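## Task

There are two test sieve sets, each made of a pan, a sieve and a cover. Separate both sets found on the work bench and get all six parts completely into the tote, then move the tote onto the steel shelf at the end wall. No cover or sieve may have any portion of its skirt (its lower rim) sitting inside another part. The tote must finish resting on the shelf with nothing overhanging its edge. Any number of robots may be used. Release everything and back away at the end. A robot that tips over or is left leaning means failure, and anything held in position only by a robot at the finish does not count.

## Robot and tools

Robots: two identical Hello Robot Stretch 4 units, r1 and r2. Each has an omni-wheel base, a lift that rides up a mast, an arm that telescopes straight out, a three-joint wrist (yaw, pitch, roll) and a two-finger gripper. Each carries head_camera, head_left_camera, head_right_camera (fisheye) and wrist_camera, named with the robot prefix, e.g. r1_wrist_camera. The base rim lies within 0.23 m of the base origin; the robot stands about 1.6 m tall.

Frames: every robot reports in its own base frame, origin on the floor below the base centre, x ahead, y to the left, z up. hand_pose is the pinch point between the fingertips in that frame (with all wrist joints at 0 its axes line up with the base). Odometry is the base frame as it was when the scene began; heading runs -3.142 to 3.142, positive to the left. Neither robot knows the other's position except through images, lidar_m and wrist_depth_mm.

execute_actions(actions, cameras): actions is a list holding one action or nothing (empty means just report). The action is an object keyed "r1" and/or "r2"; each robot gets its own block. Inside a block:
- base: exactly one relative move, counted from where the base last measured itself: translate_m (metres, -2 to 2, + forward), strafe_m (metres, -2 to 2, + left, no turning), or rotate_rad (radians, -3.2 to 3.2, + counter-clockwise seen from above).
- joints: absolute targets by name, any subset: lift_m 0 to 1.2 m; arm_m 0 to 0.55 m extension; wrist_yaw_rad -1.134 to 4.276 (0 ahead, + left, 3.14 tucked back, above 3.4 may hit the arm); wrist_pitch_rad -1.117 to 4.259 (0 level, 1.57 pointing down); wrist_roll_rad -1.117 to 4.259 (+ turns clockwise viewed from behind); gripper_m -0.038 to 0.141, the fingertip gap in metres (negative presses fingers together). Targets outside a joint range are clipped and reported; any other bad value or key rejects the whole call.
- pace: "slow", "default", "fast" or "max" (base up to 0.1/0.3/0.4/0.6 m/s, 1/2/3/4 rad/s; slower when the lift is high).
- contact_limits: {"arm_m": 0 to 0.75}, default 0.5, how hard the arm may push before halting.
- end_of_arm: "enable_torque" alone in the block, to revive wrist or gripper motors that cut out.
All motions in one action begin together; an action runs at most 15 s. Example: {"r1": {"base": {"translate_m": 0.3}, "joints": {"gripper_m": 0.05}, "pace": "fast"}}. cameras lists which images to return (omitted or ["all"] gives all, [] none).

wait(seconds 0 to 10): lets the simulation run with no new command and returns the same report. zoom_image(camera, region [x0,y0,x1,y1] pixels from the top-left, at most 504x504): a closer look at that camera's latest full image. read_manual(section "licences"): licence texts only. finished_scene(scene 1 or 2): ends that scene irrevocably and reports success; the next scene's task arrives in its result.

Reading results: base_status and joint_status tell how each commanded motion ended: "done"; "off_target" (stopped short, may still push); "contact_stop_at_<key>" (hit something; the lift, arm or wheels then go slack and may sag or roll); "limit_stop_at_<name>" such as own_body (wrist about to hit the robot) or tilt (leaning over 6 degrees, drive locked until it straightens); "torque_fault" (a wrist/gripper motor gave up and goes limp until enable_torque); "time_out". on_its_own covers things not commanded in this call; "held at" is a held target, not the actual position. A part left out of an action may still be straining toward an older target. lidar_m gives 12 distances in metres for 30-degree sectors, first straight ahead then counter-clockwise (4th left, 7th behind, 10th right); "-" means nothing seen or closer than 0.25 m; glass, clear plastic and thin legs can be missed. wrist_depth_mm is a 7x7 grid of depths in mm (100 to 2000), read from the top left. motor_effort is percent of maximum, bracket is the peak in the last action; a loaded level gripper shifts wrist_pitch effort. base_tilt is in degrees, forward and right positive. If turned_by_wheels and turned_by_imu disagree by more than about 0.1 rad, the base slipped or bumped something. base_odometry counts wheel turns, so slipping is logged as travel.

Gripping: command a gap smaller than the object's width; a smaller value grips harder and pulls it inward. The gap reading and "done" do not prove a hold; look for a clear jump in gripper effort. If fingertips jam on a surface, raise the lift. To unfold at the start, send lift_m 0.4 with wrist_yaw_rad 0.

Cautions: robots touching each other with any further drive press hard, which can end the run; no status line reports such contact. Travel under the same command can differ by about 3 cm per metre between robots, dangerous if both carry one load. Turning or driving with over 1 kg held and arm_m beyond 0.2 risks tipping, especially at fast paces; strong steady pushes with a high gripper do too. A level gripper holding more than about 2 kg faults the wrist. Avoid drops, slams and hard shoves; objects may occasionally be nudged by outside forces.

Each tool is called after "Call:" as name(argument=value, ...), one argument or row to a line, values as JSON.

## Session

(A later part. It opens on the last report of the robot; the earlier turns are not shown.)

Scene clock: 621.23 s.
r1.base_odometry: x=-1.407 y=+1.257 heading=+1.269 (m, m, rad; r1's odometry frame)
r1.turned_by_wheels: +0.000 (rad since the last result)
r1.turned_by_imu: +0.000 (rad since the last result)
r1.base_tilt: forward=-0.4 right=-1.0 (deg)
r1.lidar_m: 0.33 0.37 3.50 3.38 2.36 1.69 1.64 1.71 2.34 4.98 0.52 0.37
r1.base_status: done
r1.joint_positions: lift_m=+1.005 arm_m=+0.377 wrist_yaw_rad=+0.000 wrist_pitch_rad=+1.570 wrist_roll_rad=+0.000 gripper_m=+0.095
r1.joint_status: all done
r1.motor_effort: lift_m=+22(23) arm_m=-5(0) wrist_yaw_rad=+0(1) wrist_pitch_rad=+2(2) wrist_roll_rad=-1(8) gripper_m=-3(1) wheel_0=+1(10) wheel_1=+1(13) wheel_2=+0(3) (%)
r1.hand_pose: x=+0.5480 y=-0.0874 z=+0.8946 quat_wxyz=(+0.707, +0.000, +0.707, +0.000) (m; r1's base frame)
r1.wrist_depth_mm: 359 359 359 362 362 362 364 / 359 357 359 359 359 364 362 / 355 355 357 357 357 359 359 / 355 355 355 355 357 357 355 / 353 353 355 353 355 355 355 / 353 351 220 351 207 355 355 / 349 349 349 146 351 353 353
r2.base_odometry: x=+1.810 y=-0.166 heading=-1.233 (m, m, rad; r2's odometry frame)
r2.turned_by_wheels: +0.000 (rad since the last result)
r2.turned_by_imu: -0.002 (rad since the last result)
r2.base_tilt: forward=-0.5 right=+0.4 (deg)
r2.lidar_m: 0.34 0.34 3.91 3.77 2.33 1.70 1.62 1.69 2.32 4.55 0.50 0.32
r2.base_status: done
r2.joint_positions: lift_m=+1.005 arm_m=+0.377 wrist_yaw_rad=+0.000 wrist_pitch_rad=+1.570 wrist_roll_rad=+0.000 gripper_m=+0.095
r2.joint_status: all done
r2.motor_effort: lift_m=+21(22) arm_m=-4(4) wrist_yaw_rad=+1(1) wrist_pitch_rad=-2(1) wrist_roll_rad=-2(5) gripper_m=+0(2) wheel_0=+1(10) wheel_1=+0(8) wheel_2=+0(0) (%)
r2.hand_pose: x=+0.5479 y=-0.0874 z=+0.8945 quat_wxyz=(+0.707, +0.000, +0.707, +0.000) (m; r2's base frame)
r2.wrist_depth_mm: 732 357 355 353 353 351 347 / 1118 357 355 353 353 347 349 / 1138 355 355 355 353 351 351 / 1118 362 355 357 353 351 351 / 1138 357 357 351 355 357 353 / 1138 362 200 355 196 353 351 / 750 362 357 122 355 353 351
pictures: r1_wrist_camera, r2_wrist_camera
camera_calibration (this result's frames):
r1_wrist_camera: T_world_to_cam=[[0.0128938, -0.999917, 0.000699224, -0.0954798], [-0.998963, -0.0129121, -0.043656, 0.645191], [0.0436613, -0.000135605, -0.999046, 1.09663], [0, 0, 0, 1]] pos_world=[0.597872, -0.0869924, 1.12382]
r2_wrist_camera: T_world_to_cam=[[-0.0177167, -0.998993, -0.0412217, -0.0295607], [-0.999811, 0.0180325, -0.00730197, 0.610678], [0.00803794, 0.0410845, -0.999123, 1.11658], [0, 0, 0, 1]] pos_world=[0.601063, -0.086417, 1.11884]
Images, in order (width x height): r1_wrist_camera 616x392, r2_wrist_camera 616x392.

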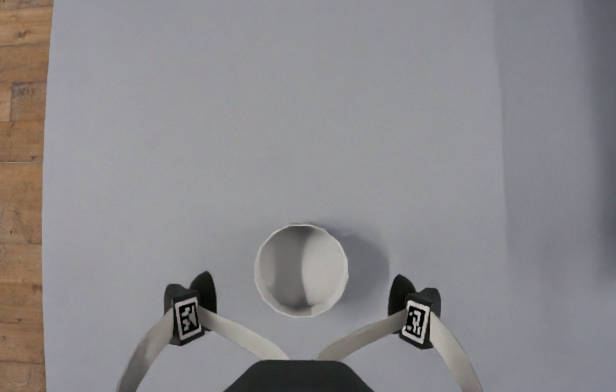

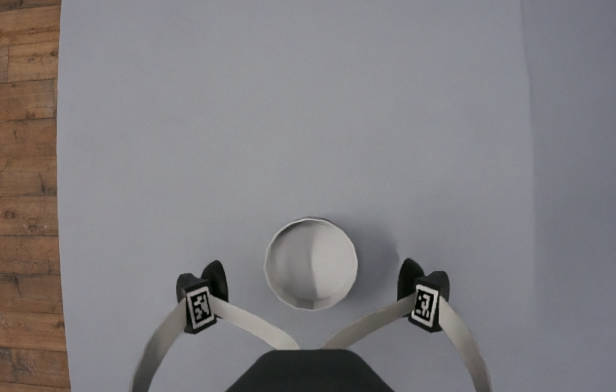

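Call:
execute_actions(
  actions=[
    {"r1": {"joints": {"lift_m": 0.902}, "pace": "fast"}, "r2": {"base": {"strafe_m": 0.002}, "joints": {"lift_m": 0.903}, "pace": "fast"}},
  ],
  cameras=["r1_wrist_camera", "r2_wrist_camera"],
)

Call:
execute_actions(
  actions=[
    {"r1": {"joints": {"gripper_m": 0.05}}, "r2": {"joints": {"gripper_m": 0.05}}},
  ],
  cameras=["r1_wrist_camera", "r2_wrist_camera"],
)

Scene clock: 628.77 s.
r1.base_odometry: x=-1.407 y=+1.257 heading=+1.269 (m, m, rad; r1's odometry frame)
r1.turned_by_wheels: +0.000 (rad since the last result)
r1.turned_by_imu: -0.001 (rad since the last result)
r1.base_tilt: forward=-0.4 right=-1.0 (deg)
r1.lidar_m: 0.34 0.37 3.50 3.36 2.36 1.69 1.65 1.70 2.31 4.97 0.50 0.37
r1.base_status: not commanded
r1.joint_positions: lift_m=+0.902 arm_m=+0.377 wrist_yaw_rad=+0.000 wrist_pitch_rad=+1.570 wrist_roll_rad=+0.000 gripper_m=+0.095
r1.joint_status: all done
r1.motor_effort: lift_m=+19(20) arm_m=-5(5) wrist_yaw_rad=+0(0) wrist_pitch_rad=+2(2) wrist_roll_rad=-1(1) gripper_m=-2(2) wheel_0=+1(1) wheel_1=+1(1) wheel_2=+0(0) (%)
r1.hand_pose: x=+0.5480 y=-0.0874 z=+0.7919 quat_wxyz=(+0.707, +0.000, +0.707, +0.000) (m; r1's base frame)
r1.wrist_depth_mm: 257 257 257 257 258 258 259 / 256 257 255 257 257 258 258 / 254 255 255 256 255 256 257 / 253 253 254 255 255 255 256 / 252 253 253 251 254 254 255 / 251 251 220 250 206 253 253 / 250 250 250 146 251 251 252
r2.base_odometry: x=+1.812 y=-0.166 heading=-1.233 (m, m, rad; r2's odometry frame)
r2.turned_by_wheels: +0.000 (rad since the last result)
r2.turned_by_imu: -0.001 (rad since the last result)
r2.base_tilt: forward=-0.4 right=+0.4 (deg)
r2.lidar_m: 0.31 0.36 3.90 3.75 2.34 1.67 1.60 1.68 2.37 4.55 0.51 0.36
r2.base_status: done
r2.joint_positions: lift_m=+0.903 arm_m=+0.377 wrist_yaw_rad=+0.000 wrist_pitch_rad=+1.570 wrist_roll_rad=+0.000 gripper_m=+0.095
r2.joint_status: all done
r2.motor_effort: lift_m=+14(18) arm_m=-4(4) wrist_yaw_rad=+2(1) wrist_pitch_rad=-1(1) wrist_roll_rad=-1(2) gripper_m=+2(0) wheel_0=+1(6) wheel_1=+0(5) wheel_2=-1(1) (%)
r2.hand_pose: x=+0.5479 y=-0.0874 z=+0.7930 quat_wxyz=(+0.707, +0.000, +0.707, +0.000) (m; r2's base frame)
r2.wrist_depth_mm: 255 254 252 253 251 249 - / 255 254 254 253 251 250 249 / 255 255 253 254 251 251 251 / 257 256 255 253 252 251 250 / 256 256 255 252 253 252 252 / 257 256 200 252 196 251 252 / 259 257 255 122 254 252 -
pictures: r1_wrist_camera, r2_wrist_camera
camera_calibration (this result's frames):
r1_wrist_camera: T_world_to_cam=[[0.0128942, -0.999917, 0.000699224, -0.0954082], [-0.998963, -0.0129125, -0.043656, 0.640704], [0.0436613, -0.000135589, -0.999046, 0.994035], [0, 0, 0, 1]] pos_world=[0.597869, -0.0869924, 1.02112]
r2_wrist_camera: T_world_to_cam=[[-0.0177086, -0.998993, -0.0412218, -0.0337469], [-0.999811, 0.0180246, -0.00730793, 0.609939], [0.00804358, 0.0410845, -0.999123, 1.01522], [0, 0, 0, 1]] pos_world=[0.60106, -0.0864166, 1.01739]
Images, in order (width x height): r1_wrist_camera 616x392, r2_wrist_camera 616x392.

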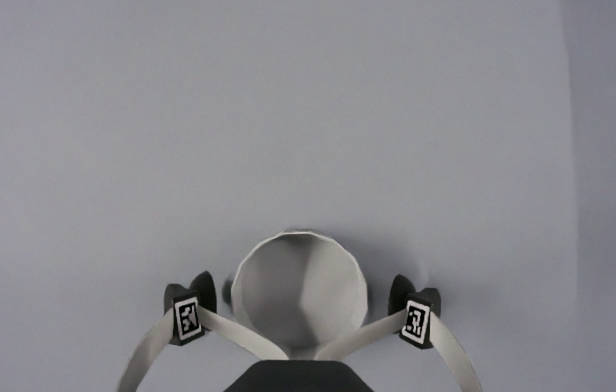

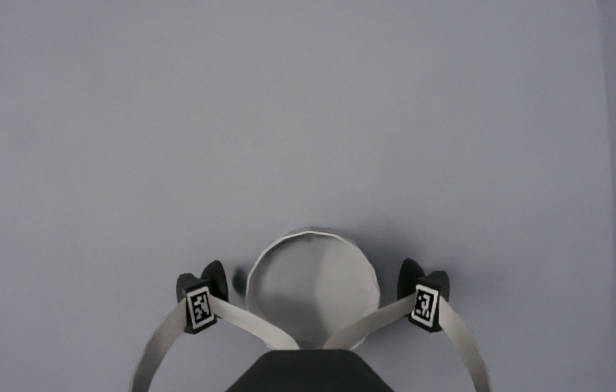

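Scene clock: 630.03 s.
r1.base_odometry: x=-1.407 y=+1.257 heading=+1.269 (m, m, rad; r1's odometry frame)
r1.turned_by_wheels: +0.000 (rad since the last result)
r1.turned_by_imu: +0.000 (rad since the last result)
r1.base_tilt: forward=-0.3 right=-1.0 (deg)
r1.lidar_m: 0.33 0.38 3.52 3.36 2.36 1.67 1.65 1.71 2.33 4.98 0.51 0.38
r1.base_status: not commanded
r1.joint_positions: lift_m=+0.902 arm_m=+0.377 wrist_yaw_rad=+0.000 wrist_pitch_rad=+1.570 wrist_roll_rad=+0.000 gripper_m=+0.050
r1.joint_status: all done
r1.motor_effort: lift_m=+18(18) arm_m=-5(5) wrist_yaw_rad=+0(0) wrist_pitch_rad=+2(1) wrist_roll_rad=-2(2) gripper_m=-17(19) wheel_0=+1(1) wheel_1=+1(1) wheel_2=+0(0) (%)
r1.hand_pose: x=+0.5480 y=-0.0874 z=+0.7919 quat_wxyz=(+0.707, +0.000, +0.707, +0.000) (m; r1's base frame)
r1.wrist_depth_mm: 256 257 257 257 258 258 259 / 256 255 256 257 257 258 257 / 254 254 254 254 256 257 256 / 253 253 253 255 254 255 255 / 252 253 252 250 253 254 255 / 250 251 210 249 210 252 253 / 249 249 250 229 251 252 252
r2.base_odometry: x=+1.812 y=-0.166 heading=-1.233 (m, m, rad; r2's odometry frame)
r2.turned_by_wheels: +0.000 (rad since the last result)
r2.turned_by_imu: +0.000 (rad since the last result)
r2.base_tilt: forward=-0.4 right=+0.3 (deg)
r2.lidar_m: 0.33 0.35 3.92 3.76 2.32 1.69 1.61 1.67 2.35 4.56 0.49 0.36
r2.base_status: not commanded
r2.joint_positions: lift_m=+0.903 arm_m=+0.377 wrist_yaw_rad=+0.000 wrist_pitch_rad=+1.570 wrist_roll_rad=+0.000 gripper_m=+0.050
r2.joint_status: all done
r2.motor_effort: lift_m=+14(14) arm_m=-4(4) wrist_yaw_rad=+2(2) wrist_pitch_rad=+0(2) wrist_roll_rad=-1(1) gripper_m=-13(15) wheel_0=+1(1) wheel_1=+0(0) wheel_2=-1(1) (%)
r2.hand_pose: x=+0.5479 y=-0.0874 z=+0.7930 quat_wxyz=(+0.707, +0.000, +0.707, +0.000) (m; r2's base frame)
r2.wrist_depth_mm: 255 254 254 252 251 249 - / 256 255 253 253 251 250 249 / 255 255 254 254 252 251 250 / 256 255 255 254 252 251 250 / 257 256 255 251 253 252 252 / 257 255 191 253 210 252 252 / 258 257 255 170 254 252 -
pictures: r1_wrist_camera, r2_wrist_camera
camera_calibration (this result's frames):
r1_wrist_camera: T_world_to_cam=[[0.0129214, -0.999916, 0.00069924, -0.0954231], [-0.998963, -0.0129396, -0.0436558, 0.640701], [0.0436612, -0.000134419, -0.999046, 0.994036], [0, 0, 0, 1]] pos_world=[0.597869, -0.086991, 1.02112]
r2_wrist_camera: T_world_to_cam=[[-0.0177084, -0.998993, -0.0412217, -0.033747], [-0.999811, 0.0180244, -0.00730781, 0.609937], [0.00804345, 0.0410845, -0.999123, 1.01522], [0, 0, 0, 1]] pos_world=[0.601059, -0.0864166, 1.01739]
Images, in order (width x height): r1_wrist_camera 616x392, r2_wrist_camera 616x392.

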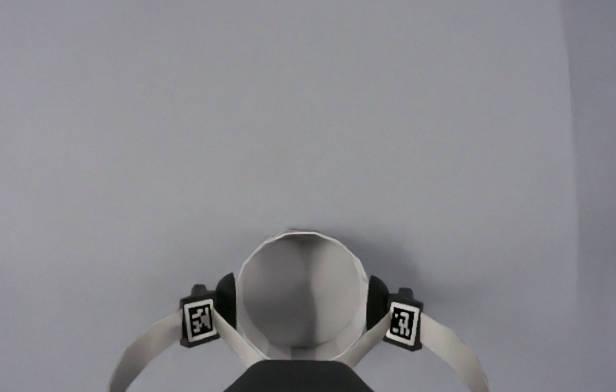

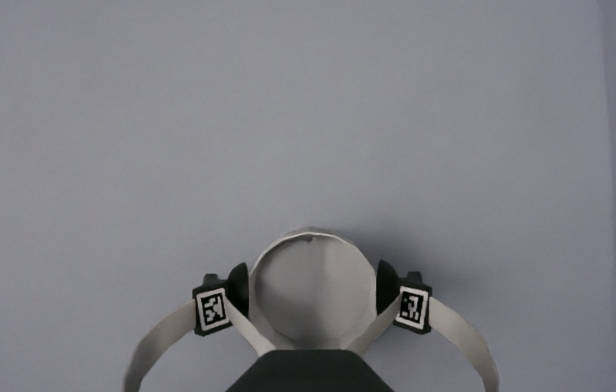

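Call:
execute_actions(
  actions=[
    {"r1": {"joints": {"lift_m": 0.915}}, "r2": {"joints": {"lift_m": 0.916}}},
  ],
  cameras=["r1_wrist_camera", "r2_wrist_camera"],
)

Scene clock: 637.23 s.
r1.base_odometry: x=-1.407 y=+1.257 heading=+1.269 (m, m, rad; r1's odometry frame)
r1.turned_by_wheels: +0.000 (rad since the last result)
r1.turned_by_imu: -0.001 (rad since the last result)
r1.base_tilt: forward=-0.4 right=-1.0 (deg)
r1.lidar_m: 0.34 0.36 3.50 3.36 2.38 1.71 1.64 1.70 2.33 4.95 0.50 0.38
r1.base_status: not commanded
r1.joint_positions: lift_m=+0.915 arm_m=+0.377 wrist_yaw_rad=+0.000 wrist_pitch_rad=+1.570 wrist_roll_rad=+0.000 gripper_m=+0.050
r1.joint_status: all done
r1.motor_effort: lift_m=+24(22) arm_m=-5(5) wrist_yaw_rad=-1(1) wrist_pitch_rad=+2(1) wrist_roll_rad=-1(2) gripper_m=-18(18) wheel_0=+1(1) wheel_1=+0(1) wheel_2=+0(0) (%)
r1.hand_pose: x=+0.5480 y=-0.0874 z=+0.8045 quat_wxyz=(+0.707, +0.000, +0.707, +0.000) (m; r1's base frame)
r1.wrist_depth_mm: 268 270 271 270 270 271 272 / 267 267 268 268 268 270 271 / 266 267 268 267 268 268 270 / 266 266 267 266 267 268 268 / 264 265 265 250 266 266 267 / 264 263 209 249 211 265 265 / 262 262 262 229 263 264 264
r2.base_odometry: x=+1.812 y=-0.166 heading=-1.233 (m, m, rad; r2's odometry frame)
r2.turned_by_wheels: +0.000 (rad since the last result)
r2.turned_by_imu: -0.001 (rad since the last result)
r2.base_tilt: forward=-0.4 right=+0.3 (deg)
r2.lidar_m: 0.33 0.37 3.89 3.76 2.33 1.68 1.62 1.69 2.34 4.55 0.48 0.37
r2.base_status: not commanded
r2.joint_positions: lift_m=+0.916 arm_m=+0.377 wrist_yaw_rad=+0.000 wrist_pitch_rad=+1.570 wrist_roll_rad=+0.000 gripper_m=+0.050
r2.joint_status: all done
r2.motor_effort: lift_m=+22(22) arm_m=-4(4) wrist_yaw_rad=+1(2) wrist_pitch_rad=-1(2) wrist_roll_rad=-1(2) gripper_m=-17(18) wheel_0=+1(1) wheel_1=+0(0) wheel_2=-1(0) (%)
r2.hand_pose: x=+0.5479 y=-0.0874 z=+0.8054 quat_wxyz=(+0.707, +0.000, +0.707, +0.000) (m; r2's base frame)
r2.wrist_depth_mm: 267 267 264 264 263 263 260 / 267 266 266 264 264 263 263 / 268 266 267 265 265 263 263 / 270 267 267 266 265 264 262 / 268 267 267 252 264 263 263 / 271 270 191 253 210 264 264 / 272 270 268 170 265 264 263
pictures: r1_wrist_camera, r2_wrist_camera
camera_calibration (this result's frames):
r1_wrist_camera: T_world_to_cam=[[0.0129216, -0.999916, 0.000699242, -0.0954319], [-0.998963, -0.0129398, -0.043656, 0.641248], [0.0436614, -0.000134413, -0.999046, 1.00659], [0, 0, 0, 1]] pos_world=[0.597867, -0.086991, 1.03369]
r2_wrist_camera: T_world_to_cam=[[-0.017708, -0.998993, -0.0412219, -0.0332378], [-0.999811, 0.0180244, -0.00731496, 0.610034], [0.00805059, 0.0410845, -0.999123, 1.02756], [0, 0, 0, 1]] pos_world=[0.601058, -0.0864166, 1.02975]
Images, in order (width x height): r1_wrist_camera 616x392, r2_wrist_camera 616x392.

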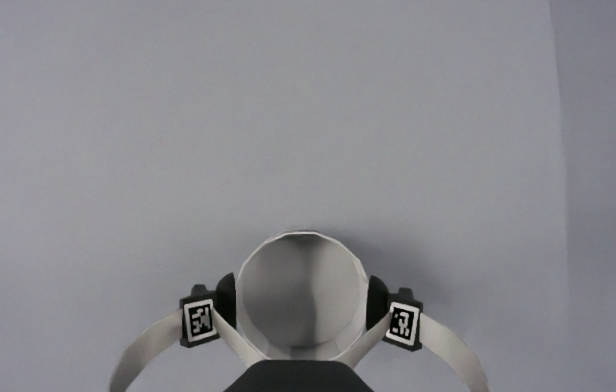

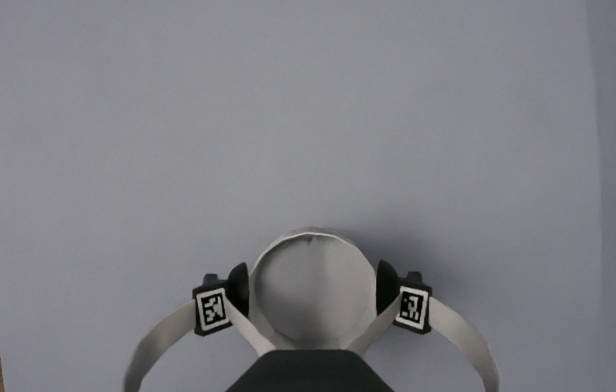

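Call:
execute_actions(
  actions=[
    {"r1": {"base": {"strafe_m": -0.557}, "joints": {"lift_m": 1.02, "arm_m": 0.477, "wrist_roll_rad": 1.57}, "pace": "fast"}, "r2": {"base": {"strafe_m": -0.574}, "joints": {"lift_m": 1.02, "arm_m": 0.459, "wrist_roll_rad": 1.57}, "pace": "fast"}},
  ],
  cameras=["r1_wrist_camera", "r2_wrist_camera", "r1_head_camera", "r2_head_camera"],
)

Scene clock: 659.23 s.
r1.base_odometry: x=-0.875 y=+1.091 heading=+1.269 (m, m, rad; r1's odometry frame)
r1.turned_by_wheels: +0.000 (rad since the last result)
r1.turned_by_imu: -0.002 (rad since the last result)
r1.base_tilt: forward=-0.4 right=-1.0 (deg)
r1.lidar_m: 0.33 0.36 0.49 3.92 2.31 1.72 1.65 1.72 2.33 4.41 0.51 0.36
r1.base_status: done
r1.joint_positions: lift_m=+1.020 arm_m=+0.476 wrist_yaw_rad=+0.000 wrist_pitch_rad=+1.570 wrist_roll_rad=+1.570 gripper_m=+0.050
r1.joint_status: all done
r1.motor_effort: lift_m=+24(26) arm_m=+6(8) wrist_yaw_rad=-1(2) wrist_pitch_rad=+3(1) wrist_roll_rad=+2(5) gripper_m=-18(17) wheel_0=+0(11) wheel_1=-1(11) wheel_2=+0(3) (%)
r1.hand_pose: x=+0.6472 y=-0.0874 z=+0.9095 quat_wxyz=(+0.501, +0.500, +0.500, -0.499) (m; r1's base frame)
r1.wrist_depth_mm: 373 375 375 377 379 379 379 / 373 373 375 375 375 377 379 / 368 368 373 373 375 375 377 / 296 282 282 283 285 375 375 / 345 364 364 251 317 370 373 / 357 362 210 249 210 366 370 / 357 319 317 229 285 368 368
r2.base_odometry: x=+1.270 y=-0.356 heading=-1.233 (m, m, rad; r2's odometry frame)
r2.turned_by_wheels: +0.000 (rad since the last result)
r2.turned_by_imu: +0.000 (rad since the last result)
r2.base_tilt: forward=-0.4 right=+0.3 (deg)
r2.lidar_m: 0.33 0.35 0.49 4.33 2.31 1.70 1.61 1.70 2.36 3.94 0.49 0.36
r2.base_status: done
r2.joint_positions: lift_m=+1.020 arm_m=+0.458 wrist_yaw_rad=+0.000 wrist_pitch_rad=+1.570 wrist_roll_rad=+1.570 gripper_m=+0.050
r2.joint_status: all done
r2.motor_effort: lift_m=+21(23) arm_m=+4(5) wrist_yaw_rad=+1(1) wrist_pitch_rad=+0(1) wrist_roll_rad=+0(7) gripper_m=-2(15) wheel_0=+0(9) wheel_1=+1(12) wheel_2=+0(2) (%)
r2.hand_pose: x=+0.6294 y=-0.0874 z=+0.9095 quat_wxyz=(+0.501, +0.500, +0.500, -0.499) (m; r2's base frame)
r2.wrist_depth_mm: 370 370 368 368 366 366 364 / 373 373 373 370 366 366 366 / 373 370 370 368 368 368 368 / 283 293 366 366 325 368 366 / 353 351 368 370 349 368 368 / 370 368 195 368 190 370 368 / 373 368 324 125 359 368 368
pictures: r1_head_camera, r1_wrist_camera, r2_head_camera, r2_wrist_camera
camera_calibration (this result's frames):
r1_wrist_camera: T_world_to_cam=[[-0.999891, -0.0147643, -0.000145914, 0.645621], [-0.0147444, 0.998966, -0.0430167, 0.195812], [0.000780876, -0.0430098, -0.999074, 1.13126], [0, 0, 0, 1]] pos_world=[0.647554, -0.137422, 1.13873]
r2_wrist_camera: T_world_to_cam=[[-0.99898, 0.0160819, -0.0421955, 0.679752], [0.0163763, 0.999844, -0.00664161, 0.137956], [0.0420821, -0.00732584, -0.999087, 1.1052], [0, 0, 0, 1]] pos_world=[0.63029, -0.14077, 1.13379]
Images, in order (width x height): r1_head_camera 420x560, r1_wrist_camera 616x392, r2_head_camera 420x560, r2_wrist_camera 616x392.

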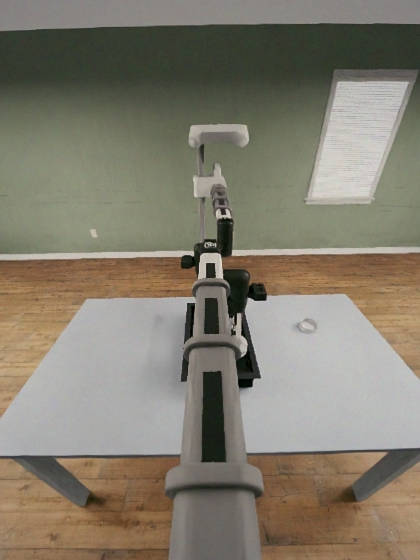

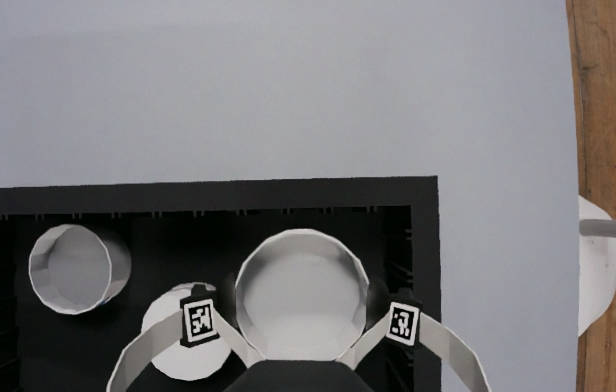

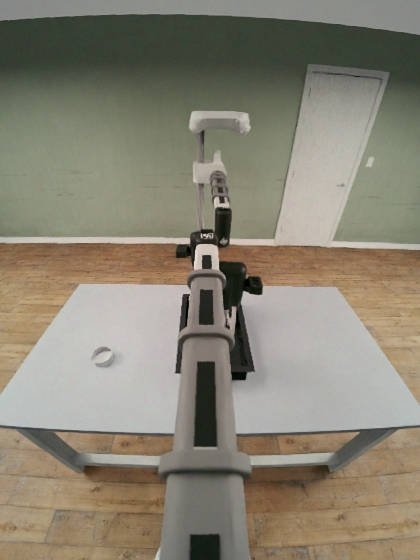

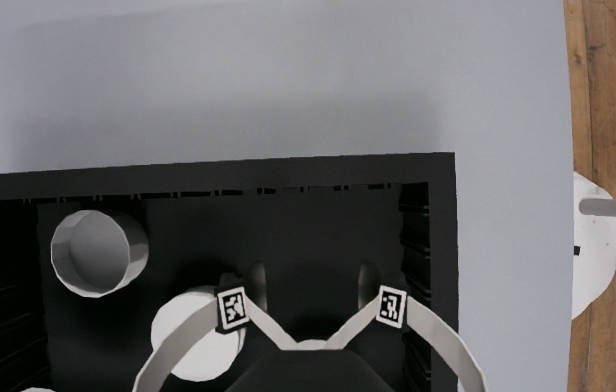

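Call:
execute_actions(
  actions=[
    {"r1": {"joints": {"lift_m": 0.9065}, "pace": "slow"}, "r2": {"base": {"strafe_m": 0.49}, "joints": {"arm_m": 0.452, "gripper_m": 0.095}, "pace": "fast"}},
  ],
  cameras=["r1_wrist_camera", "r2_wrist_camera"],
)

Scene clock: 688.03 s.
r1.base_odometry: x=-0.875 y=+1.091 heading=+1.269 (m, m, rad; r1's odometry frame)
r1.turned_by_wheels: +0.000 (rad since the last result)
r1.turned_by_imu: -0.001 (rad since the last result)
r1.base_tilt: forward=-0.3 right=-1.0 (deg)
r1.lidar_m: 0.35 0.37 0.51 3.91 2.33 1.72 1.65 1.71 2.34 4.42 0.53 0.37
r1.base_status: not commanded
r1.joint_positions: lift_m=+0.907 arm_m=+0.476 wrist_yaw_rad=+0.000 wrist_pitch_rad=+1.570 wrist_roll_rad=+1.570 gripper_m=+0.050
r1.joint_status: all done
r1.motor_effort: lift_m=+18(23) arm_m=+6(5) wrist_yaw_rad=-1(0) wrist_pitch_rad=+3(3) wrist_roll_rad=+1(2) gripper_m=-17(17) wheel_0=+0(0) wheel_1=+0(1) wheel_2=+0(0) (%)
r1.hand_pose: x=+0.6472 y=-0.0874 z=+0.7964 quat_wxyz=(+0.501, +0.500, +0.500, -0.499) (m; r1's base frame)
r1.wrist_depth_mm: 260 262 263 263 265 264 266 / 259 260 259 262 263 264 264 / 257 259 259 260 262 262 264 / 169 170 170 171 172 172 262 / 253 254 254 250 255 171 259 / 251 252 210 248 210 171 258 / 250 208 213 229 252 168 256
r2.base_odometry: x=+1.733 y=-0.194 heading=-1.233 (m, m, rad; r2's odometry frame)
r2.turned_by_wheels: +0.000 (rad since the last result)
r2.turned_by_imu: -0.002 (rad since the last result)
r2.base_tilt: forward=-0.4 right=+0.3 (deg)
r2.lidar_m: 0.33 0.34 3.98 3.84 2.33 1.66 1.61 1.67 2.33 4.46 0.51 0.36
r2.base_status: done
r2.joint_positions: lift_m=+1.020 arm_m=+0.453 wrist_yaw_rad=+0.000 wrist_pitch_rad=+1.570 wrist_roll_rad=+1.570 gripper_m=+0.095
r2.joint_status: all done
r2.motor_effort: lift_m=+21(21) arm_m=-4(3) wrist_yaw_rad=+1(1) wrist_pitch_rad=+0(1) wrist_roll_rad=+0(1) gripper_m=+0(4) wheel_0=+0(9) wheel_1=-2(8) wheel_2=+0(1) (%)
r2.hand_pose: x=+0.6239 y=-0.0874 z=+0.9095 quat_wxyz=(+0.501, +0.500, +0.500, -0.499) (m; r2's base frame)
r2.wrist_depth_mm: 373 375 368 370 368 368 368 / 370 370 370 370 368 368 366 / 370 368 370 370 368 366 366 / 375 370 370 370 368 368 366 / 373 375 373 370 370 368 366 / 375 373 200 370 197 368 370 / 370 370 370 122 368 368 370
pictures: r1_wrist_camera, r2_wrist_camera
camera_calibration (this result's frames):
r1_wrist_camera: T_world_to_cam=[[-0.999891, -0.0147642, -0.000146033, 0.645609], [-0.0147443, 0.998966, -0.0430167, 0.190945], [0.00078099, -0.0430098, -0.999074, 1.01823], [0, 0, 0, 1]] pos_world=[0.647558, -0.137422, 1.02559]
r2_wrist_camera: T_world_to_cam=[[-0.998983, 0.0161401, -0.0420926, 0.67418], [0.0164339, 0.999843, -0.0066433, 0.138012], [0.0419788, -0.00732829, -0.999092, 1.10552], [0, 0, 0, 1]] pos_world=[0.624818, -0.14077, 1.13381]
Images, in order (width x height): r1_wrist_camera 616x392, r2_wrist_camera 616x392.

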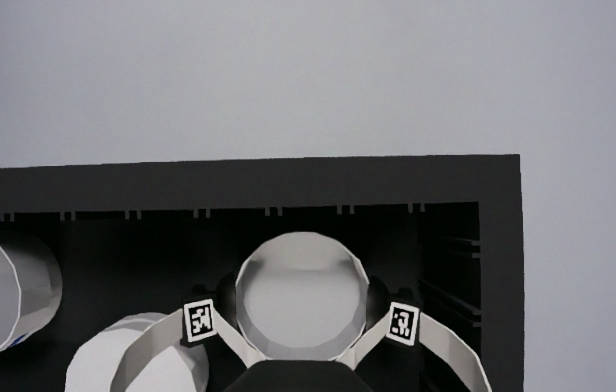

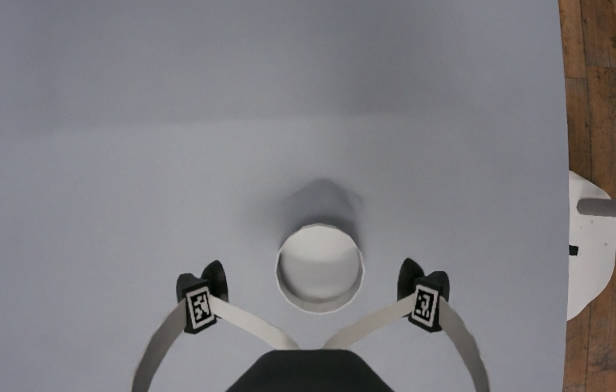

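Call:
execute_actions(
  actions=[
    {"r1": {"joints": {"gripper_m": 0.086}}, "r2": {"base": {"strafe_m": 0.008}, "joints": {"arm_m": 0.447, "lift_m": 0.903}, "pace": "fast"}},
  ],
  cameras=["r1_wrist_camera", "r2_wrist_camera"],
)

Scene clock: 697.23 s.
r1.base_odometry: x=-0.875 y=+1.091 heading=+1.269 (m, m, rad; r1's odometry frame)
r1.turned_by_wheels: +0.000 (rad since the last result)
r1.turned_by_imu: -0.001 (rad since the last result)
r1.base_tilt: forward=-0.4 right=-1.0 (deg)
r1.lidar_m: 0.34 0.38 0.50 3.93 2.31 1.71 1.64 1.70 2.31 4.42 0.53 0.38
r1.base_status: not commanded
r1.joint_positions: lift_m=+0.907 arm_m=+0.476 wrist_yaw_rad=+0.000 wrist_pitch_rad=+1.570 wrist_roll_rad=+1.570 gripper_m=+0.086
r1.joint_status: all done
r1.motor_effort: lift_m=+18(18) arm_m=+5(6) wrist_yaw_rad=-1(2) wrist_pitch_rad=+2(2) wrist_roll_rad=+1(1) gripper_m=-3(18) wheel_0=+0(0) wheel_1=-1(1) wheel_2=+0(0) (%)
r1.hand_pose: x=+0.6472 y=-0.0874 z=+0.7964 quat_wxyz=(+0.501, +0.500, +0.500, -0.499) (m; r1's base frame)
r1.wrist_depth_mm: 260 262 262 263 264 265 266 / 259 259 260 260 263 264 265 / 258 258 259 259 262 262 263 / 170 170 171 172 172 172 262 / 253 254 254 253 255 171 259 / 250 252 212 252 214 170 259 / 250 208 238 155 253 169 256
r2.base_odometry: x=+1.740 y=-0.191 heading=-1.233 (m, m, rad; r2's odometry frame)
r2.turned_by_wheels: +0.000 (rad since the last result)
r2.turned_by_imu: -0.001 (rad since the last result)
r2.base_tilt: forward=-0.4 right=+0.4 (deg)
r2.lidar_m: 0.32 0.35 3.99 3.85 2.30 1.70 1.60 1.71 2.33 4.46 0.48 0.35
r2.base_status: done
r2.joint_positions: lift_m=+0.903 arm_m=+0.448 wrist_yaw_rad=+0.000 wrist_pitch_rad=+1.570 wrist_roll_rad=+1.570 gripper_m=+0.095
r2.joint_status: all done
r2.motor_effort: lift_m=+14(17) arm_m=-4(5) wrist_yaw_rad=+1(0) wrist_pitch_rad=-1(0) wrist_roll_rad=+0(1) gripper_m=+0(2) wheel_0=+0(9) wheel_1=+0(3) wheel_2=+0(0) (%)
r2.hand_pose: x=+0.6189 y=-0.0874 z=+0.7930 quat_wxyz=(+0.500, +0.500, +0.500, -0.500) (m; r2's base frame)
r2.wrist_depth_mm: 257 254 253 254 254 251 - / 255 254 254 255 253 251 251 / 255 255 254 253 253 251 251 / 256 253 254 253 253 253 252 / 256 255 254 251 253 253 252 / 256 255 200 252 196 252 252 / 255 256 255 122 254 253 253
pictures: r1_wrist_camera, r2_wrist_camera
camera_calibration (this result's frames):
r1_wrist_camera: T_world_to_cam=[[-0.999891, -0.0147623, -0.000140788, 0.645605], [-0.0147426, 0.998966, -0.0430166, 0.190944], [0.000775668, -0.0430098, -0.999074, 1.01823], [0, 0, 0, 1]] pos_world=[0.64756, -0.137422, 1.02559]
r2_wrist_camera: T_world_to_cam=[[-0.998985, 0.0162129, -0.0420182, 0.664217], [0.0165063, 0.999842, -0.00664452, 0.137277], [0.0419038, -0.00733134, -0.999095, 0.989414], [0, 0, 0, 1]] pos_world=[0.619817, -0.14077, 1.01734]
Images, in order (width x height): r1_wrist_camera 616x392, r2_wrist_camera 616x392.

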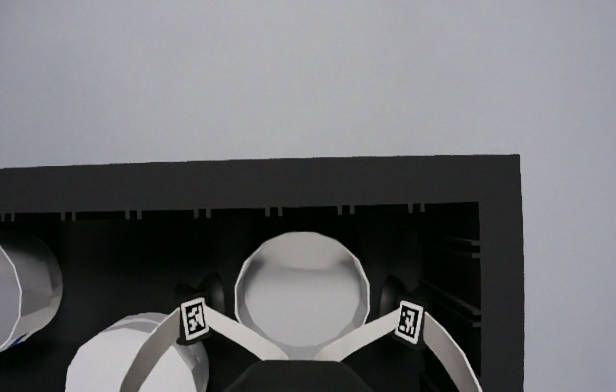

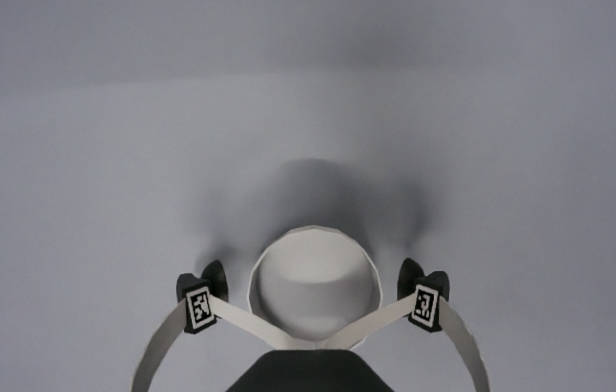

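Call:
execute_actions(
  actions=[
    {"r1": {"joints": {"lift_m": 1.01}, "pace": "fast"}, "r2": {"joints": {"lift_m": 0.9, "gripper_m": 0.074}}},
  ],
  cameras=["r1_wrist_camera", "r2_wrist_camera", "r1_head_camera"],
)

Call:
zoom_image(
  camera="r1_head_camera",
  region=[260, 260, 360, 360],
)

Scene clock: 722.90 s.
r1.base_odometry: x=-0.875 y=+1.091 heading=+1.269 (m, m, rad; r1's odometry frame)
r1.turned_by_wheels: +0.000 (rad since the last result)
r1.turned_by_imu: -0.001 (rad since the last result)
r1.base_tilt: forward=-0.4 right=-1.0 (deg)
r1.lidar_m: 0.35 0.36 0.52 3.93 2.33 1.73 1.65 1.71 2.34 4.42 0.51 0.37
r1.base_status: not commanded
r1.joint_positions: lift_m=+1.010 arm_m=+0.476 wrist_yaw_rad=+0.000 wrist_pitch_rad=+1.570 wrist_roll_rad=+1.570 gripper_m=+0.086
r1.joint_status: all done
r1.motor_effort: lift_m=+23(23) arm_m=+5(5) wrist_yaw_rad=-1(1) wrist_pitch_rad=+2(3) wrist_roll_rad=+1(1) gripper_m=-2(2) wheel_0=+0(0) wheel_1=-1(1) wheel_2=+0(0) (%)
r1.hand_pose: x=+0.6472 y=-0.0874 z=+0.8995 quat_wxyz=(+0.501, +0.500, +0.500, -0.499) (m; r1's base frame)
r1.wrist_depth_mm: 366 366 366 368 368 370 373 / 364 362 362 366 368 368 368 / 359 359 362 364 364 366 368 / 272 272 272 273 274 362 364 / 336 355 355 355 334 364 362 / 336 353 213 353 213 359 362 / 349 329 309 155 307 355 359
r2.base_odometry: x=+1.740 y=-0.191 heading=-1.233 (m, m, rad; r2's odometry frame)
r2.turned_by_wheels: +0.000 (rad since the last result)
r2.turned_by_imu: -0.001 (rad since the last result)
r2.base_tilt: forward=-0.4 right=+0.3 (deg)
r2.lidar_m: 0.32 0.35 3.97 3.83 2.33 1.67 1.61 1.69 2.31 4.44 0.52 0.37
r2.base_status: not commanded
r2.joint_positions: lift_m=+0.900 arm_m=+0.448 wrist_yaw_rad=+0.000 wrist_pitch_rad=+1.570 wrist_roll_rad=+1.570 gripper_m=+0.074
r2.joint_status: all done
r2.motor_effort: lift_m=+14(14) arm_m=-4(4) wrist_yaw_rad=+1(1) wrist_pitch_rad=-1(0) wrist_roll_rad=+0(0) gripper_m=-1(1) wheel_0=+0(0) wheel_1=+0(0) wheel_2=+0(0) (%)
r2.hand_pose: x=+0.6189 y=-0.0874 z=+0.7900 quat_wxyz=(+0.500, +0.500, +0.500, -0.500) (m; r2's base frame)
r2.wrist_depth_mm: 251 251 251 251 250 248 - / 252 251 252 249 250 250 249 / 253 252 251 251 250 248 249 / 253 252 251 251 250 249 249 / 253 253 250 250 249 251 249 / 253 254 197 249 194 250 250 / 253 252 252 124 250 250 -
pictures: r1_head_camera, r1_wrist_camera, r2_wrist_camera
camera_calibration (this result's frames):
r1_wrist_camera: T_world_to_cam=[[-0.999891, -0.0147608, -0.000140907, 0.645623], [-0.0147411, 0.998966, -0.0430166, 0.195379], [0.000775723, -0.0430098, -0.999074, 1.12126], [0, 0, 0, 1]] pos_world=[0.647563, -0.137422, 1.12872]
r2_wrist_camera: T_world_to_cam=[[-0.998989, 0.016213, -0.0419385, 0.664006], [0.0165059, 0.999842, -0.00664584, 0.137259], [0.0418242, -0.00733135, -0.999098, 0.986492], [0, 0, 0, 1]] pos_world=[0.61981, -0.14077, 1.01436]
Images, in order (width x height): r1_head_camera 420x560, r1_wrist_camera 616x392, r2_wrist_camera 616x392.

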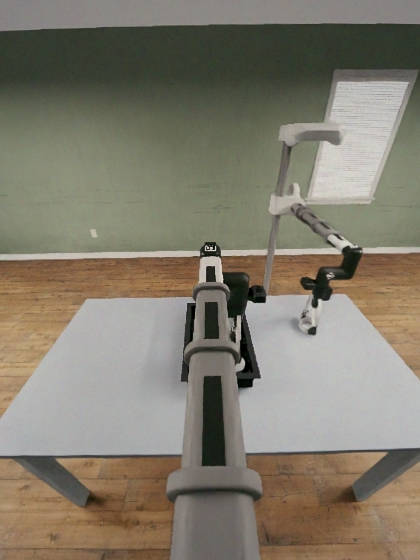

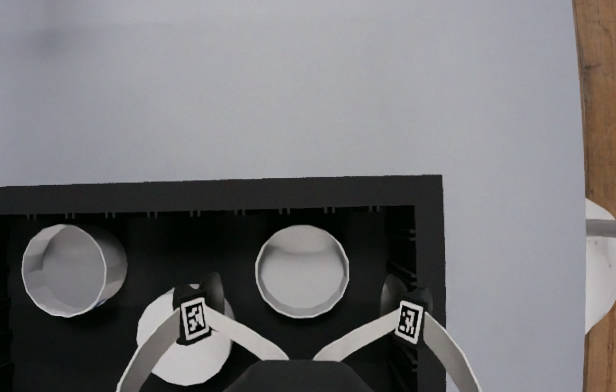

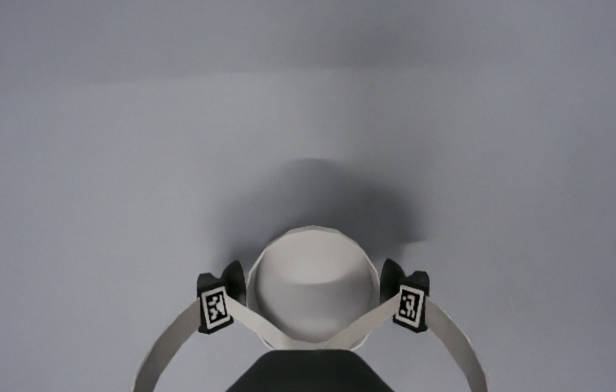

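Region (260, 260, 360, 360) of r1_head_camera's 420x560 image, scaled by 5.040, with more detail than that image has.

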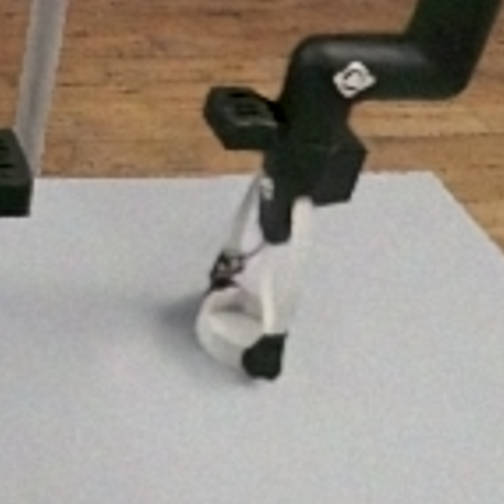

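Call:
execute_actions(
  actions=[
    {"r1": {"base": {"strafe_m": -0.093}, "joints": {"arm_m": 0.3, "wrist_pitch_rad": 0, "gripper_m": 0.05}}, "r2": {"joints": {"lift_m": 0.895, "gripper_m": 0.05}}},
  ],
  cameras=["r2_wrist_camera", "r1_head_camera"],
)

Scene clock: 734.67 s.
r1.base_odometry: x=-0.786 y=+1.063 heading=+1.269 (m, m, rad; r1's odometry frame)
r1.turned_by_wheels: +0.000 (rad since the last result)
r1.turned_by_imu: -0.001 (rad since the last result)
r1.base_tilt: forward=-0.4 right=-1.0 (deg)
r1.lidar_m: 0.34 0.38 0.51 4.01 2.34 1.73 1.65 1.69 2.34 4.33 0.52 0.35
r1.base_status: done
r1.joint_positions: lift_m=+1.010 arm_m=+0.301 wrist_yaw_rad=+0.000 wrist_pitch_rad=+0.003 wrist_roll_rad=+1.570 gripper_m=+0.050
r1.joint_status: all done
r1.motor_effort: lift_m=+23(23) arm_m=-5(10) wrist_yaw_rad=-1(2) wrist_pitch_rad=-5(9) wrist_roll_rad=+1(2) gripper_m=-5(4) wheel_0=+1(9) wheel_1=-2(11) wheel_2=+0(1) (%)
r1.hand_pose: x=+0.7603 y=-0.0874 z=+1.1873 quat_wxyz=(+0.707, +0.707, +0.001, -0.001) (m; r1's base frame)
r1.wrist_depth_mm: 1756 - - - - 332 1661 / 1808 931 - 1042 - - 1182 / 1808 - - 1008 - - 1025 / 1808 - - - - - 1708 / 1808 - - - - - 1708 / 1808 - 211 - 213 - 1661 / 1808 - - 148 - - 1661
r2.base_odometry: x=+1.740 y=-0.191 heading=-1.233 (m, m, rad; r2's odometry frame)
r2.turned_by_wheels: +0.000 (rad since the last result)
r2.turned_by_imu: -0.001 (rad since the last result)
r2.base_tilt: forward=-0.4 right=+0.3 (deg)
r2.lidar_m: 0.33 0.36 3.98 3.82 2.30 1.69 1.60 1.69 2.33 4.47 0.48 0.37
r2.base_status: not commanded
r2.joint_positions: lift_m=+0.895 arm_m=+0.448 wrist_yaw_rad=+0.000 wrist_pitch_rad=+1.570 wrist_roll_rad=+1.570 gripper_m=+0.050
r2.joint_status: all done
r2.motor_effort: lift_m=+14(11) arm_m=-4(4) wrist_yaw_rad=+2(1) wrist_pitch_rad=-2(2) wrist_roll_rad=+1(0) gripper_m=-17(17) wheel_0=+0(1) wheel_1=+0(0) wheel_2=+0(0) (%)
r2.hand_pose: x=+0.6188 y=-0.0874 z=+0.7850 quat_wxyz=(+0.500, +0.500, +0.500, -0.500) (m; r2's base frame)
r2.wrist_depth_mm: 246 247 246 245 244 244 - / 247 247 246 245 244 244 243 / 248 246 245 246 245 244 245 / 248 247 246 246 245 244 245 / 249 247 247 238 245 244 244 / 248 246 198 239 194 245 244 / 248 246 246 169 246 245 -
pictures: r1_head_camera, r2_wrist_camera
camera_calibration (this result's frames):
r2_wrist_camera: T_world_to_cam=[[-0.999002, 0.016213, -0.0416207, 0.663462], [0.0165037, 0.999842, -0.00665109, 0.137232], [0.0415063, -0.00733134, -0.999111, 0.981721], [0, 0, 0, 1]] pos_world=[0.619787, -0.14077, 1.00938]
Images, in order (width x height): r1_head_camera 420x560, r2_wrist_camera 616x392.

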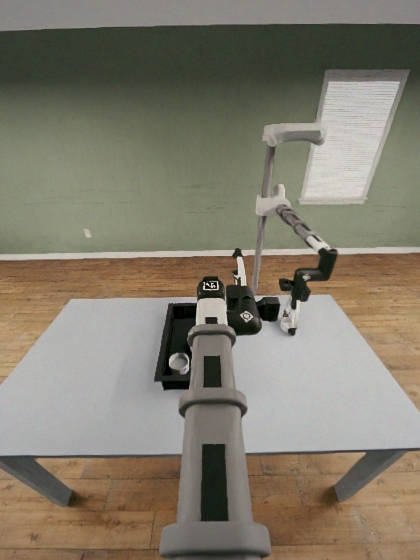

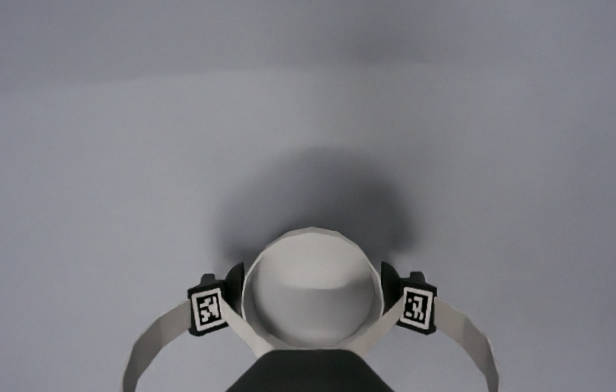

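Call:
execute_actions(
  actions=[
    {"r1": {"joints": {"arm_m": 0, "wrist_yaw_rad": 0.55, "lift_m": 0.76}, "pace": "fast"}, "r2": {"base": {"strafe_m": -0.498}, "joints": {"lift_m": 1.045, "arm_m": 0.459}}},
  ],
  cameras=["r2_wrist_camera", "r1_head_camera"],
)

Scene clock: 753.13 s.
r1.base_odometry: x=-0.786 y=+1.063 heading=+1.269 (m, m, rad; r1's odometry frame)
r1.turned_by_wheels: +0.000 (rad since the last result)
r1.turned_by_imu: -0.001 (rad since the last result)
r1.base_tilt: forward=-0.4 right=-1.0 (deg)
r1.lidar_m: 0.35 0.37 0.50 4.01 2.34 1.71 1.63 1.69 2.33 4.33 0.51 0.37
r1.base_status: not commanded
r1.joint_positions: lift_m=+0.760 arm_m=+0.002 wrist_yaw_rad=+0.550 wrist_pitch_rad=+0.002 wrist_roll_rad=+1.570 gripper_m=+0.050
r1.joint_status: all done
r1.motor_effort: lift_m=+18(25) arm_m=-5(5) wrist_yaw_rad=+0(5) wrist_pitch_rad=-4(5) wrist_roll_rad=+1(0) gripper_m=-6(4) wheel_0=+1(1) wheel_1=-2(2) wheel_2=+0(0) (%)
r1.hand_pose: x=+0.4641 y=+0.0763 z=+0.9377 quat_wxyz=(+0.681, +0.680, +0.193, +0.191) (m; r1's base frame)
r1.wrist_depth_mm: 1921 1008 - - 445 309 257 / 517 798 - - 564 259 254 / - 549 564 - 647 277 260 / - - - - 549 298 262 / - - - - 433 317 260 / - - 210 - 212 336 257 / - - - 148 597 322 254
r2.base_odometry: x=+1.270 y=-0.356 heading=-1.233 (m, m, rad; r2's odometry frame)
r2.turned_by_wheels: +0.000 (rad since the last result)
r2.turned_by_imu: -0.001 (rad since the last result)
r2.base_tilt: forward=-0.4 right=+0.2 (deg)
r2.lidar_m: 0.32 0.32 0.49 4.33 2.31 1.71 1.62 1.70 2.32 3.97 0.49 0.34
r2.base_status: done
r2.joint_positions: lift_m=+1.045 arm_m=+0.458 wrist_yaw_rad=+0.000 wrist_pitch_rad=+1.570 wrist_roll_rad=+1.570 gripper_m=+0.050
r2.joint_status: all done
r2.motor_effort: lift_m=+21(25) arm_m=+4(4) wrist_yaw_rad=+1(2) wrist_pitch_rad=+0(2) wrist_roll_rad=+1(0) gripper_m=-14(13) wheel_0=-1(9) wheel_1=+1(7) wheel_2=+0(1) (%)
r2.hand_pose: x=+0.6293 y=-0.0874 z=+0.9344 quat_wxyz=(+0.500, +0.500, +0.500, -0.500) (m; r2's base frame)
r2.wrist_depth_mm: 397 394 394 389 392 392 778 / 397 394 397 397 394 392 768 / 397 394 397 397 392 392 768 / 310 315 392 392 334 392 661 / 377 379 394 238 330 394 668 / 397 394 198 238 193 394 668 / 389 389 349 168 342 394 778
pictures: r1_head_camera, r2_wrist_camera
camera_calibration (this result's frames):
r2_wrist_camera: T_world_to_cam=[[-0.998991, 0.0162231, -0.041872, 0.680412], [0.0165155, 0.999842, -0.00664693, 0.138041], [0.0417575, -0.00733176, -0.999101, 1.13036], [0, 0, 0, 1]] pos_world=[0.630245, -0.14077, 1.15876]
Images, in order (width x height): r1_head_camera 420x560, r2_wrist_camera 616x392.

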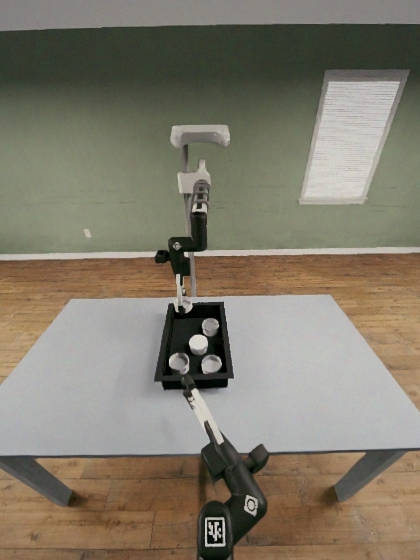

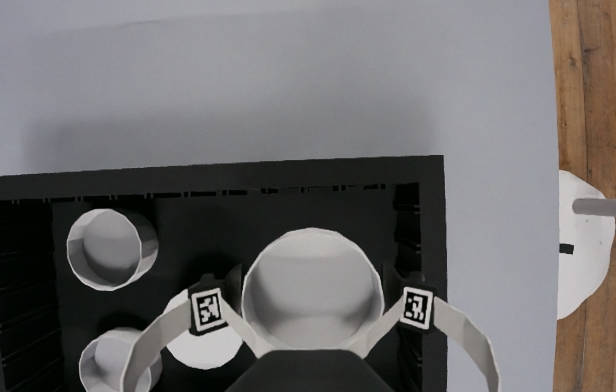

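Call:
execute_actions(
  actions=[
    {"r1": {"joints": {"lift_m": 0.679}}, "r2": {"joints": {"lift_m": 0.9035}}},
  ],
  cameras=["r2_wrist_camera", "r1_wrist_camera", "r1_head_camera"],
)

Scene clock: 761.20 s.
r1.base_odometry: x=-0.786 y=+1.063 heading=+1.269 (m, m, rad; r1's odometry frame)
r1.turned_by_wheels: +0.000 (rad since the last result)
r1.turned_by_imu: -0.001 (rad since the last result)
r1.base_tilt: forward=-0.4 right=-1.0 (deg)
r1.lidar_m: 0.36 0.36 0.50 4.00 2.33 1.70 1.63 1.71 2.34 4.32 0.50 0.37
r1.base_status: not commanded
r1.joint_positions: lift_m=+0.679 arm_m=+0.002 wrist_yaw_rad=+0.550 wrist_pitch_rad=+0.002 wrist_roll_rad=+1.570 gripper_m=+0.050
r1.joint_status: all done
r1.motor_effort: lift_m=+18(19) arm_m=-5(5) wrist_yaw_rad=-1(1) wrist_pitch_rad=-5(5) wrist_roll_rad=+0(0) gripper_m=-5(4) wheel_0=+1(1) wheel_1=-2(2) wheel_2=+0(0) (%)
r1.hand_pose: x=+0.4641 y=+0.0763 z=+0.8567 quat_wxyz=(+0.681, +0.680, +0.193, +0.191) (m; r1's base frame)
r1.wrist_depth_mm: 1025 - - - 332 190 - / - 521 - 627 258 192 - / - - 554 525 277 193 144 / - - - 306 297 193 144 / - - - 329 315 191 144 / - - 211 1042 213 189 - / - - - 148 319 173 -
r2.base_odometry: x=+1.270 y=-0.356 heading=-1.233 (m, m, rad; r2's odometry frame)
r2.turned_by_wheels: +0.000 (rad since the last result)
r2.turned_by_imu: -0.001 (rad since the last result)
r2.base_tilt: forward=-0.4 right=+0.4 (deg)
r2.lidar_m: 0.32 0.36 0.49 4.34 2.31 1.70 1.62 1.69 2.34 3.98 0.49 0.37
r2.base_status: not commanded
r2.joint_positions: lift_m=+0.904 arm_m=+0.458 wrist_yaw_rad=+0.000 wrist_pitch_rad=+1.570 wrist_roll_rad=+1.570 gripper_m=+0.050
r2.joint_status: all done
r2.motor_effort: lift_m=+14(20) arm_m=+4(4) wrist_yaw_rad=+1(1) wrist_pitch_rad=+0(2) wrist_roll_rad=+1(0) gripper_m=-17(12) wheel_0=-1(1) wheel_1=+1(1) wheel_2=+0(0) (%)
r2.hand_pose: x=+0.6293 y=-0.0874 z=+0.7935 quat_wxyz=(+0.500, +0.500, +0.500, -0.500) (m; r2's base frame)
r2.wrist_depth_mm: 256 254 253 254 252 251 - / 255 254 254 253 253 252 251 / 255 255 166 165 165 164 253 / 173 177 252 252 250 173 164 / 235 253 252 239 250 188 164 / 236 253 198 238 194 167 164 / 254 209 241 169 251 165 165
pictures: r1_head_camera, r1_wrist_camera, r2_wrist_camera
camera_calibration (this result's frames):
r1_wrist_camera: T_world_to_cam=[[0.00493651, -0.0139703, -0.99989, 0.855049], [-0.485567, 0.874077, -0.0146097, 0.230997], [0.874185, 0.485586, -0.00246861, -0.213804], [0, 0, 0, 1]] pos_world=[0.294848, -0.0861438, 0.857802]
r2_wrist_camera: T_world_to_cam=[[-0.998991, 0.0162234, -0.0418719, 0.674516], [0.0165158, 0.999842, -0.00664694, 0.137104], [0.0417574, -0.00733178, -0.999101, 0.989584], [0, 0, 0, 1]] pos_world=[0.630249, -0.14077, 1.01785]
Images, in order (width x height): r1_head_camera 420x560, r1_wrist_camera 616x392, r2_wrist_camera 616x392.

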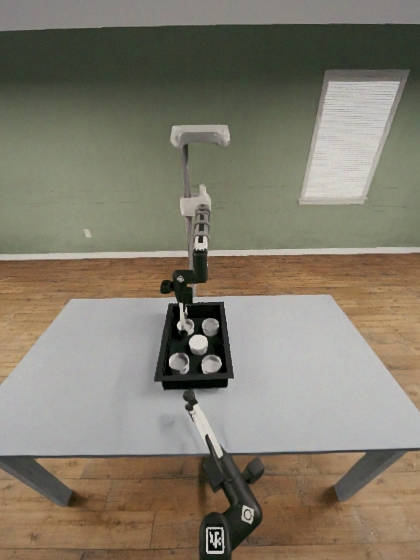

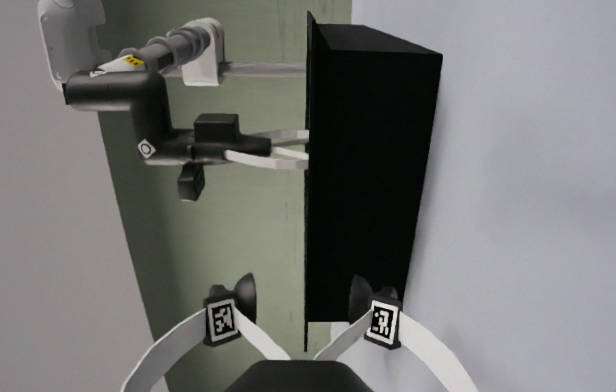

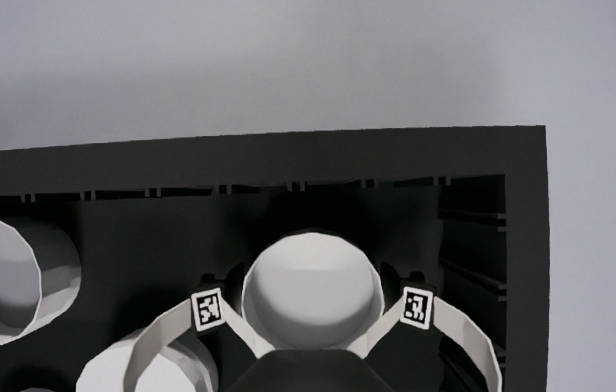

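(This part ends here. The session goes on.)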